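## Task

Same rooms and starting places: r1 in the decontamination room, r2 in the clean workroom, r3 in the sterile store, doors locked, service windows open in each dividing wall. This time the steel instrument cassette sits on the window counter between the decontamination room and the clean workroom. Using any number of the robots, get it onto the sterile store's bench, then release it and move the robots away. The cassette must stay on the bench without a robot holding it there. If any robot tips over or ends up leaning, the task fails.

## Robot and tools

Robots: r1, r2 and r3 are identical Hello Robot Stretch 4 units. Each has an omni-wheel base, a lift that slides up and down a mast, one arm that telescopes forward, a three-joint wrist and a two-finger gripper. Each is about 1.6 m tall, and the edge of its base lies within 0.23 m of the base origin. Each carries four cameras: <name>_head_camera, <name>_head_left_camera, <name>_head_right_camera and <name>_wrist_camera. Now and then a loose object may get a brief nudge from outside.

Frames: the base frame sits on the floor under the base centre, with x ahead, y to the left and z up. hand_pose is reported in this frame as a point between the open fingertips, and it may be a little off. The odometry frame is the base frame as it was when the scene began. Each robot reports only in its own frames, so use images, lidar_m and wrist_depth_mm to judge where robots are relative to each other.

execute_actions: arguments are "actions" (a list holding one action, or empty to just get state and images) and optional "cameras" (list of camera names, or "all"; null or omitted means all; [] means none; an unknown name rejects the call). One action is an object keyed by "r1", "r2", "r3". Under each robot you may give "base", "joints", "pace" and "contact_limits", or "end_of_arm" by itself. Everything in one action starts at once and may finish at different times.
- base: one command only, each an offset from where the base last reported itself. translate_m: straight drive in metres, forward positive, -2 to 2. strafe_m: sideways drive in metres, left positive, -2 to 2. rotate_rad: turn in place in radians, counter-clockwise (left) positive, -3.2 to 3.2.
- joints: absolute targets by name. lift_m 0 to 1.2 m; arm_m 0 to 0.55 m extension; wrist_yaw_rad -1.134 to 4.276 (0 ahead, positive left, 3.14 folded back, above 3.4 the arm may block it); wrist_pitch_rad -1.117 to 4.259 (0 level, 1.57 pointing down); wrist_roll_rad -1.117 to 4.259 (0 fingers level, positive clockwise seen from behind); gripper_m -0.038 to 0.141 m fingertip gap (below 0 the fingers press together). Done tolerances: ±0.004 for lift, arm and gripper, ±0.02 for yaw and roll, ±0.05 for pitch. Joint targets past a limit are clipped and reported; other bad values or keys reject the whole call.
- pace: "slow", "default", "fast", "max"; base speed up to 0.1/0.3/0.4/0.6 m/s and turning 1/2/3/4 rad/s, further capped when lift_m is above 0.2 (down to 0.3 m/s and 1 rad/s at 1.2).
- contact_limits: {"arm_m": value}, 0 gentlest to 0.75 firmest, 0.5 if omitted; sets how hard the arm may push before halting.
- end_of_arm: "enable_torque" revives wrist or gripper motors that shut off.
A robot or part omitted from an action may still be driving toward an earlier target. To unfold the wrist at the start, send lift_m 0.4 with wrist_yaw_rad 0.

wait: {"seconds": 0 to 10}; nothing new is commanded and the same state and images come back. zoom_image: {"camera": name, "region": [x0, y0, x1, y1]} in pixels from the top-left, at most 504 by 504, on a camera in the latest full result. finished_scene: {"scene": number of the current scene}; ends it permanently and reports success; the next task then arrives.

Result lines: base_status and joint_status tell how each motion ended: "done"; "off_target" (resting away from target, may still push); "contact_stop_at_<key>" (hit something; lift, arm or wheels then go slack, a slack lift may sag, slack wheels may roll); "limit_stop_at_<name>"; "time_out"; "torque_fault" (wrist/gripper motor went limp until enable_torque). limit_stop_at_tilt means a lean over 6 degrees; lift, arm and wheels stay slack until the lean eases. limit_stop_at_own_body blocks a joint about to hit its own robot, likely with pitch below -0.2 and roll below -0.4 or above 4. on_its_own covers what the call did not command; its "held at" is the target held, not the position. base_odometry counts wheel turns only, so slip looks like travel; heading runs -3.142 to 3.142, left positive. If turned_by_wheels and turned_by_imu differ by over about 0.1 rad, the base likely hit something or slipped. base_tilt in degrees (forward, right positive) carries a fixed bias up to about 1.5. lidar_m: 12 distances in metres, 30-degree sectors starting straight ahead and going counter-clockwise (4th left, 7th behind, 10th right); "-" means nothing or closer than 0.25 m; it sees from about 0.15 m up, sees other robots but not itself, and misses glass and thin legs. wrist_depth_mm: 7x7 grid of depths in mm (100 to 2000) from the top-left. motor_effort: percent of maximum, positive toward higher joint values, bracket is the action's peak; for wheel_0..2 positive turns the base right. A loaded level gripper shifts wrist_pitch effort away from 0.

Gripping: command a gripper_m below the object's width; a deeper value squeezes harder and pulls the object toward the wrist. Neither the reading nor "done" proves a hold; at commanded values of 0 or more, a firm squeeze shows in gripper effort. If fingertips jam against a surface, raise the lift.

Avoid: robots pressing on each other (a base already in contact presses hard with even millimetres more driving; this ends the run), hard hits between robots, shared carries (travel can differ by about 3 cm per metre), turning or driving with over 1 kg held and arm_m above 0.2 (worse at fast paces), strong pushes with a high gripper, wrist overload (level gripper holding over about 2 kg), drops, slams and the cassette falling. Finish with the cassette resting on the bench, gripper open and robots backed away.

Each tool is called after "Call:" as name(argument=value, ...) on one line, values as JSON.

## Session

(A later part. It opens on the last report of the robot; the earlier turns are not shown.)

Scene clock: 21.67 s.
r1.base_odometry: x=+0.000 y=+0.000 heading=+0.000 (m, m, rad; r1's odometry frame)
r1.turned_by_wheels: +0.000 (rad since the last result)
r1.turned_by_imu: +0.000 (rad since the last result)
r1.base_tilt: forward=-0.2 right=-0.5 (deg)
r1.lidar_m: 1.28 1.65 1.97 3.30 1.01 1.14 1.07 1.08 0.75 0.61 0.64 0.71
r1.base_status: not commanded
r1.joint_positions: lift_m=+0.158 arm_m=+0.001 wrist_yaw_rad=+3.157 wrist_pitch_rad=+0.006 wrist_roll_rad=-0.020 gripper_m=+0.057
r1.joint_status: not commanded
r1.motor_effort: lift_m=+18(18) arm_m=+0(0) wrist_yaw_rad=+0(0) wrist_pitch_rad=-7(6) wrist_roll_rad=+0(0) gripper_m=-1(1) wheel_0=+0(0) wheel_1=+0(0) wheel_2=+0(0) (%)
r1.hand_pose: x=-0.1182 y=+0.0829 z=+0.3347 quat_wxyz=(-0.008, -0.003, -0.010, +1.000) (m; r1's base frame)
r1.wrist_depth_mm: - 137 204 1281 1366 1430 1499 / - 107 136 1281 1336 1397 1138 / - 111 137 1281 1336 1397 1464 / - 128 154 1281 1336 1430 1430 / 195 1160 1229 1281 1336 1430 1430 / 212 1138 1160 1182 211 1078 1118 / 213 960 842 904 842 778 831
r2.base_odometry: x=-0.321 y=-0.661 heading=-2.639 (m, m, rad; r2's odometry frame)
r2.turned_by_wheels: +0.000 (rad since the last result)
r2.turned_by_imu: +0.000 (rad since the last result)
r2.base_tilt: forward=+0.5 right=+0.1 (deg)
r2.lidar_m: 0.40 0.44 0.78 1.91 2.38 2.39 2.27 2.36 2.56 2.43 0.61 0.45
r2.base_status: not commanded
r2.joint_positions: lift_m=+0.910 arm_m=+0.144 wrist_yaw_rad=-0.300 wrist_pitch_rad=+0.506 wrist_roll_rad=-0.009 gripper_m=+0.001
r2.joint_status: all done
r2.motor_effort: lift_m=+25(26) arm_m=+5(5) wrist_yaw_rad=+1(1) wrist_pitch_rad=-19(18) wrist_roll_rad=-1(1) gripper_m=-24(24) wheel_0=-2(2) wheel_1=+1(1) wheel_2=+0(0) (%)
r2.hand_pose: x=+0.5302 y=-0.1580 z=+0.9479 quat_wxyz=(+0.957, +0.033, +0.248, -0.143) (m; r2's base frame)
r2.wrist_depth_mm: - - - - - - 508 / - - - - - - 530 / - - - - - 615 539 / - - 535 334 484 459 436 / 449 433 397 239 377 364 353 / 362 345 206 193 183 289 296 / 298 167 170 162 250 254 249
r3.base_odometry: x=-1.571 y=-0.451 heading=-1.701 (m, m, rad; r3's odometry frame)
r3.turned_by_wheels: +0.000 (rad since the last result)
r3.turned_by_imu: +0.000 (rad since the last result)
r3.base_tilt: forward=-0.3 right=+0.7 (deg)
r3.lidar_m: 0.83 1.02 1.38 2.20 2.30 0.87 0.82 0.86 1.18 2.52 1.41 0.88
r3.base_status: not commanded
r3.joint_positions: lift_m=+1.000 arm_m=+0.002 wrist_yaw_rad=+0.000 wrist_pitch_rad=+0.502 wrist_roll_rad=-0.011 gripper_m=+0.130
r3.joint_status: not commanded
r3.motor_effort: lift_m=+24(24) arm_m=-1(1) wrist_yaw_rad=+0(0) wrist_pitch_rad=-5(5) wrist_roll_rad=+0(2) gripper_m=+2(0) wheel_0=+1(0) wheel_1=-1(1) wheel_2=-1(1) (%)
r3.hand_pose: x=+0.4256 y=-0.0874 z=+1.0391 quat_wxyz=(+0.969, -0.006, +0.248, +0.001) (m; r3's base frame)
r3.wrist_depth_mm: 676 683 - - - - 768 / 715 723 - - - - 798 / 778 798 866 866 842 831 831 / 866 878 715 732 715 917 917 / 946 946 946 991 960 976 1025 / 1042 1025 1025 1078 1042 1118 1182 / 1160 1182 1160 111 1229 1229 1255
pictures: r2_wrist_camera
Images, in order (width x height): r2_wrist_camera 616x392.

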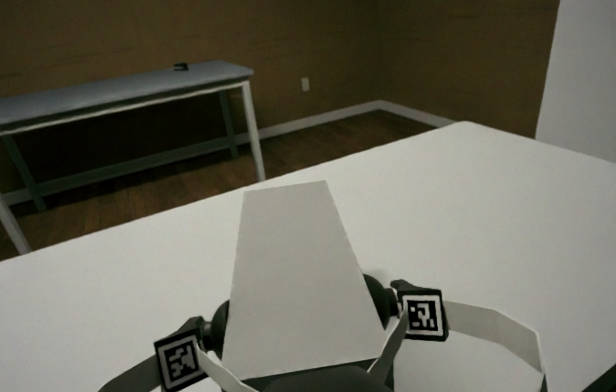

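Call:
execute_actions(actions=[{"r2":{"base":{"translate_m":-1.0},"joints":{"arm_m":0.02,"wrist_yaw_rad":0,"gripper_m":-0.015}}}], cameras=[])

Call:
execute_actions(actions=[{"r2":{"base":{"rotate_rad":-3.1},"pace":"slow"}}], cameras=["r2_head_camera","r3_head_camera"])

Scene clock: 26.70 s.
r1.base_odometry: x=+0.000 y=+0.000 heading=+0.000 (m, m, rad; r1's odometry frame)
r1.turned_by_wheels: +0.000 (rad since the last result)
r1.turned_by_imu: -0.002 (rad since the last result)
r1.base_tilt: forward=-0.2 right=-0.6 (deg)
r1.lidar_m: 1.27 1.66 1.97 3.32 0.98 1.14 1.09 1.07 0.76 0.63 0.60 0.75
r1.base_status: not commanded
r1.joint_positions: lift_m=+0.158 arm_m=+0.001 wrist_yaw_rad=+3.157 wrist_pitch_rad=+0.006 wrist_roll_rad=-0.020 gripper_m=+0.057
r1.joint_status: not commanded
r1.motor_effort: lift_m=+18(18) arm_m=+0(0) wrist_yaw_rad=+0(0) wrist_pitch_rad=-8(8) wrist_roll_rad=-1(1) gripper_m=-1(1) wheel_0=+0(0) wheel_1=+0(0) wheel_2=+0(0) (%)
r1.hand_pose: x=-0.1182 y=+0.0829 z=+0.3347 quat_wxyz=(-0.008, -0.003, -0.010, +1.000) (m; r1's base frame)
r1.wrist_depth_mm: - 137 205 1281 1336 1397 1499 / - 107 137 1281 1336 1397 1138 / - 111 137 1281 1366 1397 1464 / - 127 154 1308 1336 1397 1464 / 195 1160 1205 1255 1308 1430 1464 / 213 1160 1182 1205 211 1078 1138 / 213 960 854 891 854 778 820
r2.base_odometry: x=+0.555 y=-0.180 heading=-2.639 (m, m, rad; r2's odometry frame)
r2.turned_by_wheels: +0.000 (rad since the last result)
r2.turned_by_imu: +0.001 (rad since the last result)
r2.base_tilt: forward=+0.6 right=+0.1 (deg)
r2.lidar_m: 0.54 1.59 2.12 2.26 1.90 1.34 1.12 1.17 1.78 2.47 2.31 1.50
r2.base_status: done
r2.joint_positions: lift_m=+0.910 arm_m=+0.021 wrist_yaw_rad=+0.000 wrist_pitch_rad=+0.506 wrist_roll_rad=-0.009 gripper_m=-0.014
r2.joint_status: all done
r2.motor_effort: lift_m=+25(25) arm_m=-5(7) wrist_yaw_rad=+2(10) wrist_pitch_rad=-18(19) wrist_roll_rad=+0(1) gripper_m=-24(23) wheel_0=-3(7) wheel_1=+0(5) wheel_2=+0(11) (%)
r2.hand_pose: x=+0.4441 y=-0.0875 z=+0.9480 quat_wxyz=(+0.968, -0.005, +0.250, +0.001) (m; r2's base frame)
r2.wrist_depth_mm: 1078 1118 - - - 1308 1308 / 1138 1182 1281 1281 1281 1397 1464 / 1205 1255 1308 1366 1464 1499 1537 / 1281 1336 1397 332 1576 1618 1708 / 1397 1430 1499 236 1661 1661 1618 / 1464 1537 204 190 185 169 1336 / 1397 167 168 161 174 1182 1118
r3.base_odometry: x=-1.571 y=-0.451 heading=-1.701 (m, m, rad; r3's odometry frame)
r3.turned_by_wheels: +0.000 (rad since the last result)
r3.turned_by_imu: -0.001 (rad since the last result)
r3.base_tilt: forward=-0.2 right=+0.9 (deg)
r3.lidar_m: 0.82 1.02 1.41 2.21 2.29 0.88 0.83 0.86 1.19 2.52 1.40 0.88
r3.base_status: not commanded
r3.joint_positions: lift_m=+1.000 arm_m=+0.002 wrist_yaw_rad=+0.000 wrist_pitch_rad=+0.502 wrist_roll_rad=-0.011 gripper_m=+0.130
r3.joint_status: not commanded
r3.motor_effort: lift_m=+24(24) arm_m=-1(1) wrist_yaw_rad=+0(0) wrist_pitch_rad=-5(4) wrist_roll_rad=+0(2) gripper_m=+1(1) wheel_0=+0(0) wheel_1=-2(2) wheel_2=-1(1) (%)
r3.hand_pose: x=+0.4256 y=-0.0874 z=+1.0391 quat_wxyz=(+0.969, -0.006, +0.248, +0.001) (m; r3's base frame)
r3.wrist_depth_mm: 683 691 - - - - 778 / 723 732 - - - - 798 / 778 788 866 878 854 831 820 / 854 878 707 723 723 917 931 / 931 946 960 991 976 976 1025 / 1042 1025 1008 1042 1042 1098 1160 / 1138 1182 1182 111 1205 1255 1281
pictures: none
No camera images: the call's "cameras" was empty. Leave "cameras" out to get every camera's image.

Scene clock: 31.10 s.
r1.base_odometry: x=+0.000 y=+0.000 heading=+0.000 (m, m, rad; r1's odometry frame)
r1.turned_by_wheels: +0.000 (rad since the last result)
r1.turned_by_imu: -0.002 (rad since the last result)
r1.base_tilt: forward=-0.2 right=-0.5 (deg)
r1.lidar_m: 1.23 1.67 1.97 3.32 1.00 1.15 1.07 1.08 0.75 0.61 0.62 0.70
r1.base_status: not commanded
r1.joint_positions: lift_m=+0.158 arm_m=+0.001 wrist_yaw_rad=+3.157 wrist_pitch_rad=+0.006 wrist_roll_rad=-0.020 gripper_m=+0.057
r1.joint_status: not commanded
r1.motor_effort: lift_m=+18(18) arm_m=+0(0) wrist_yaw_rad=+0(0) wrist_pitch_rad=-6(7) wrist_roll_rad=-1(1) gripper_m=-3(3) wheel_0=+0(0) wheel_1=+0(0) wheel_2=+0(0) (%)
r1.hand_pose: x=-0.1182 y=+0.0829 z=+0.3347 quat_wxyz=(-0.008, -0.003, -0.010, +1.000) (m; r1's base frame)
r1.wrist_depth_mm: - 137 206 1255 1366 1397 1464 / - 107 137 1255 1336 1366 1138 / - 111 137 1281 1336 1397 1464 / - 127 154 1255 1336 1397 1464 / 195 1160 1229 1255 1308 1397 1430 / 213 1160 1182 1229 211 1078 1118 / 213 991 842 904 842 768 820
r2.base_odometry: x=+0.555 y=-0.180 heading=+0.544 (m, m, rad; r2's odometry frame)
r2.turned_by_wheels: -3.099 (rad since the last result)
r2.turned_by_imu: -3.029 (rad since the last result)
r2.base_tilt: forward=+0.5 right=+0.1 (deg)
r2.lidar_m: 0.52 1.14 1.84 2.45 2.20 1.47 1.42 1.63 2.24 2.28 1.77 1.33
r2.base_status: done
r2.joint_positions: lift_m=+0.910 arm_m=+0.021 wrist_yaw_rad=+0.000 wrist_pitch_rad=+0.506 wrist_roll_rad=-0.009 gripper_m=-0.014
r2.joint_status: not commanded
r2.motor_effort: lift_m=+25(24) arm_m=-5(5) wrist_yaw_rad=+1(2) wrist_pitch_rad=-19(18) wrist_roll_rad=-1(1) gripper_m=-28(26) wheel_0=+2(5) wheel_1=+2(6) wheel_2=+4(8) (%)
r2.hand_pose: x=+0.4442 y=-0.0874 z=+0.9480 quat_wxyz=(+0.968, -0.005, +0.250, +0.001) (m; r2's base frame)
r2.wrist_depth_mm: - - - 1042 960 991 991 / - - - 1025 1025 1060 1078 / 931 960 960 1078 1098 1138 1160 / 1042 1078 1118 330 1160 1205 1281 / 1118 1182 1182 237 1308 1366 1336 / 1255 1308 204 190 186 170 1336 / 1308 166 168 160 173 1160 1138
r3.base_odometry: x=-1.571 y=-0.451 heading=-1.701 (m, m, rad; r3's odometry frame)
r3.turned_by_wheels: +0.000 (rad since the last result)
r3.turned_by_imu: -0.001 (rad since the last result)
r3.base_tilt: forward=-0.3 right=+0.9 (deg)
r3.lidar_m: 0.82 1.02 1.39 2.21 2.29 0.86 0.84 0.86 1.18 2.52 1.42 0.86
r3.base_status: not commanded
r3.joint_positions: lift_m=+1.000 arm_m=+0.002 wrist_yaw_rad=+0.000 wrist_pitch_rad=+0.502 wrist_roll_rad=-0.011 gripper_m=+0.130
r3.joint_status: not commanded
r3.motor_effort: lift_m=+24(24) arm_m=-1(1) wrist_yaw_rad=+1(0) wrist_pitch_rad=-4(4) wrist_roll_rad=+2(1) gripper_m=+0(0) wheel_0=+0(1) wheel_1=-2(2) wheel_2=-1(1) (%)
r3.hand_pose: x=+0.4256 y=-0.0874 z=+1.0391 quat_wxyz=(+0.969, -0.006, +0.248, +0.001) (m; r3's base frame)
r3.wrist_depth_mm: 676 683 - - - - 778 / 732 732 - - - - 809 / 778 788 854 866 854 842 831 / 854 854 715 732 715 904 931 / 946 960 960 960 976 991 1042 / 1060 1042 1025 1060 1078 1118 1160 / 1160 1160 1182 111 1229 1255 1255
pictures: r2_head_camera, r3_head_camera
Images, in order (width x height): r2_head_camera 420x560, r3_head_camera 420x560.

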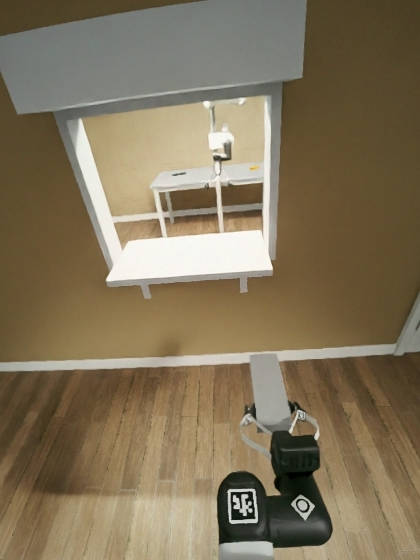

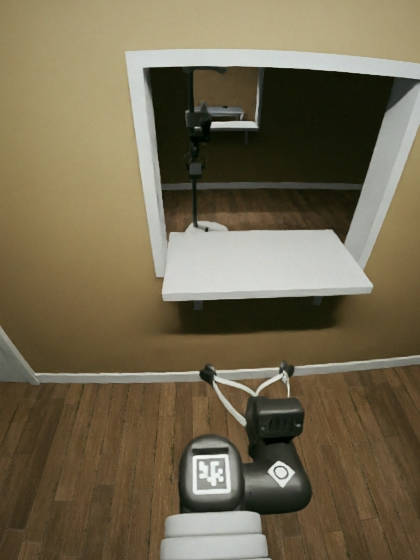

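Call:
execute_actions(actions=[{"r2":{"base":{"strafe_m":0.3}}}], cameras=[])

Call:
execute_actions(actions=[{"r2":{"base":{"translate_m":0.72},"joints":{"arm_m":0.16}}}], cameras=["r2_head_camera","r3_head_camera"])

Scene clock: 33.57 s.
r1.base_odometry: x=+0.000 y=+0.000 heading=+0.000 (m, m, rad; r1's odometry frame)
r1.turned_by_wheels: +0.000 (rad since the last result)
r1.turned_by_imu: -0.001 (rad since the last result)
r1.base_tilt: forward=-0.2 right=-0.6 (deg)
r1.lidar_m: 1.24 1.67 1.99 3.32 0.97 1.14 1.08 1.08 0.72 0.62 0.63 0.71
r1.base_status: not commanded
r1.joint_positions: lift_m=+0.158 arm_m=+0.001 wrist_yaw_rad=+3.157 wrist_pitch_rad=+0.006 wrist_roll_rad=-0.020 gripper_m=+0.057
r1.joint_status: not commanded
r1.motor_effort: lift_m=+18(18) arm_m=+0(0) wrist_yaw_rad=+0(0) wrist_pitch_rad=-4(7) wrist_roll_rad=-1(0) gripper_m=-3(2) wheel_0=+0(0) wheel_1=+0(0) wheel_2=+0(0) (%)
r1.hand_pose: x=-0.1182 y=+0.0829 z=+0.3347 quat_wxyz=(-0.008, -0.003, -0.010, +1.000) (m; r1's base frame)
r1.wrist_depth_mm: - 137 206 1308 1366 1397 1464 / - 107 136 1281 1366 1430 1182 / - 111 137 1281 1336 1397 1499 / - 127 154 1255 1336 1397 1499 / 195 1182 1205 1336 1336 1430 1430 / 212 1160 1182 1205 211 1078 1138 / 213 960 854 917 854 778 820
r2.base_odometry: x=+0.400 y=+0.077 heading=+0.544 (m, m, rad; r2's odometry frame)
r2.turned_by_wheels: +0.000 (rad since the last result)
r2.turned_by_imu: +0.001 (rad since the last result)
r2.base_tilt: forward=+0.6 right=+0.1 (deg)
r2.lidar_m: 0.51 1.13 1.86 2.16 2.16 1.47 1.43 1.63 2.25 2.57 1.81 1.10
r2.base_status: done
r2.joint_positions: lift_m=+0.910 arm_m=+0.021 wrist_yaw_rad=+0.000 wrist_pitch_rad=+0.506 wrist_roll_rad=-0.009 gripper_m=-0.014
r2.joint_status: not commanded
r2.motor_effort: lift_m=+24(25) arm_m=-5(5) wrist_yaw_rad=+1(0) wrist_pitch_rad=-18(18) wrist_roll_rad=-1(1) gripper_m=-27(29) wheel_0=+0(11) wheel_1=+0(9) wheel_2=+0(3) (%)
r2.hand_pose: x=+0.4442 y=-0.0874 z=+0.9480 quat_wxyz=(+0.968, -0.005, +0.250, +0.001) (m; r2's base frame)
r2.wrist_depth_mm: 866 - - - - 976 1008 / 931 1025 - 1160 1025 1060 1078 / 960 991 1025 1078 1118 1118 1182 / 1060 1098 1118 330 1182 1205 1255 / 1160 1160 1182 236 1281 1336 1397 / 1255 1308 204 191 186 169 1336 / 1336 167 168 160 167 1160 1160
r3.base_odometry: x=-1.571 y=-0.451 heading=-1.701 (m, m, rad; r3's odometry frame)
r3.turned_by_wheels: +0.000 (rad since the last result)
r3.turned_by_imu: -0.001 (rad since the last result)
r3.base_tilt: forward=-0.3 right=+0.7 (deg)
r3.lidar_m: 0.83 1.02 1.39 2.20 2.30 0.86 0.83 0.87 1.18 2.52 1.41 0.87
r3.base_status: not commanded
r3.joint_positions: lift_m=+1.000 arm_m=+0.002 wrist_yaw_rad=+0.000 wrist_pitch_rad=+0.502 wrist_roll_rad=-0.011 gripper_m=+0.130
r3.joint_status: not commanded
r3.motor_effort: lift_m=+24(24) arm_m=-1(1) wrist_yaw_rad=+0(0) wrist_pitch_rad=-4(4) wrist_roll_rad=+3(0) gripper_m=+0(0) wheel_0=+1(1) wheel_1=-2(1) wheel_2=-1(1) (%)
r3.hand_pose: x=+0.4256 y=-0.0874 z=+1.0391 quat_wxyz=(+0.969, -0.006, +0.248, +0.001) (m; r3's base frame)
r3.wrist_depth_mm: 676 683 - - - - 778 / 723 723 - - - - 798 / 778 788 866 866 842 842 820 / 854 866 715 723 723 917 931 / 931 946 960 976 976 991 1042 / 1042 1025 1025 1042 1060 1118 1160 / 1138 1160 1182 111 1229 1255 1255
pictures: none
No camera images: the call's "cameras" was empty. Leave "cameras" out to get every camera's image.

Scene clock: 37.47 s.
r1.base_odometry: x=+0.000 y=+0.000 heading=+0.000 (m, m, rad; r1's odometry frame)
r1.turned_by_wheels: +0.000 (rad since the last result)
r1.turned_by_imu: -0.002 (rad since the last result)
r1.base_tilt: forward=-0.3 right=-0.5 (deg)
r1.lidar_m: 1.24 1.69 1.97 3.33 0.99 1.15 1.08 1.07 0.76 0.62 0.62 0.71
r1.base_status: not commanded
r1.joint_positions: lift_m=+0.158 arm_m=+0.001 wrist_yaw_rad=+3.157 wrist_pitch_rad=+0.006 wrist_roll_rad=-0.020 gripper_m=+0.057
r1.joint_status: not commanded
r1.motor_effort: lift_m=+18(18) arm_m=+0(0) wrist_yaw_rad=+0(0) wrist_pitch_rad=-6(8) wrist_roll_rad=-1(1) gripper_m=+0(1) wheel_0=+0(0) wheel_1=+0(0) wheel_2=+0(0) (%)
r1.hand_pose: x=-0.1182 y=+0.0829 z=+0.3347 quat_wxyz=(-0.008, -0.003, -0.010, +1.000) (m; r1's base frame)
r1.wrist_depth_mm: - 137 206 1255 1336 1430 1430 / - 107 137 1255 1336 1397 1160 / - 111 137 1255 1336 1464 1499 / - 128 154 1281 1366 1430 1464 / 195 1160 1229 1281 1336 1397 1430 / 213 1160 1138 1205 211 1078 1118 / 213 976 854 904 866 788 831
r2.base_odometry: x=+1.016 y=+0.450 heading=+0.545 (m, m, rad; r2's odometry frame)
r2.turned_by_wheels: +0.000 (rad since the last result)
r2.turned_by_imu: +0.002 (rad since the last result)
r2.base_tilt: forward=+0.5 right=+0.1 (deg)
r2.lidar_m: 0.36 0.38 0.83 2.15 2.26 2.34 2.27 2.40 2.68 2.03 0.55 0.37
r2.base_status: done
r2.joint_positions: lift_m=+0.910 arm_m=+0.159 wrist_yaw_rad=+0.000 wrist_pitch_rad=+0.506 wrist_roll_rad=-0.009 gripper_m=-0.014
r2.joint_status: all done
r2.motor_effort: lift_m=+24(24) arm_m=+5(6) wrist_yaw_rad=+2(2) wrist_pitch_rad=-19(19) wrist_roll_rad=-2(0) gripper_m=-28(25) wheel_0=+1(5) wheel_1=+2(5) wheel_2=+0(10) (%)
r2.hand_pose: x=+0.5823 y=-0.0874 z=+0.9480 quat_wxyz=(+0.968, -0.005, +0.250, +0.001) (m; r2's base frame)
r2.wrist_depth_mm: - - - - - - - / - - - - - - - / - - - - - - - / - - - 329 484 455 436 / 449 433 394 236 379 364 351 / 362 347 203 190 186 169 293 / 297 166 167 161 167 254 244
r3.base_odometry: x=-1.571 y=-0.451 heading=-1.701 (m, m, rad; r3's odometry frame)
r3.turned_by_wheels: +0.000 (rad since the last result)
r3.turned_by_imu: -0.001 (rad since the last result)
r3.base_tilt: forward=-0.3 right=+0.7 (deg)
r3.lidar_m: 0.82 1.02 1.41 2.21 2.31 0.87 0.84 0.85 1.19 2.52 1.43 0.86
r3.base_status: not commanded
r3.joint_positions: lift_m=+1.000 arm_m=+0.002 wrist_yaw_rad=+0.000 wrist_pitch_rad=+0.502 wrist_roll_rad=-0.011 gripper_m=+0.130
r3.joint_status: not commanded
r3.motor_effort: lift_m=+24(24) arm_m=-1(1) wrist_yaw_rad=+1(0) wrist_pitch_rad=-4(4) wrist_roll_rad=+2(1) gripper_m=+1(1) wheel_0=+1(1) wheel_1=-2(1) wheel_2=-1(1) (%)
r3.hand_pose: x=+0.4256 y=-0.0874 z=+1.0391 quat_wxyz=(+0.969, -0.006, +0.248, +0.001) (m; r3's base frame)
r3.wrist_depth_mm: 676 683 - - - - 778 / 723 723 - - - - 809 / 778 788 854 866 842 854 820 / 854 866 723 732 723 904 931 / 931 946 960 991 976 1008 1008 / 1042 1042 1025 1060 1060 1118 1160 / 1138 1160 1182 111 1205 1255 1255
pictures: r2_head_camera, r3_head_camera
Images, in order (width x height): r2_head_camera 420x560, r3_head_camera 420x560.

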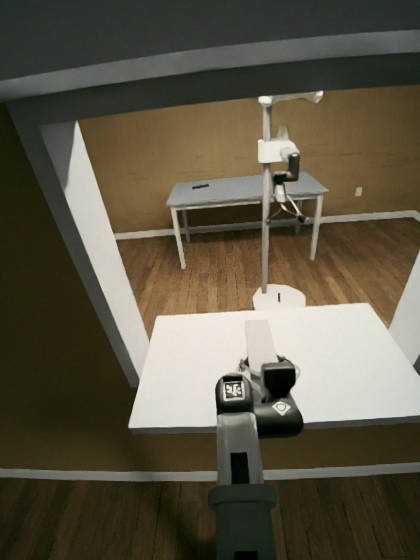

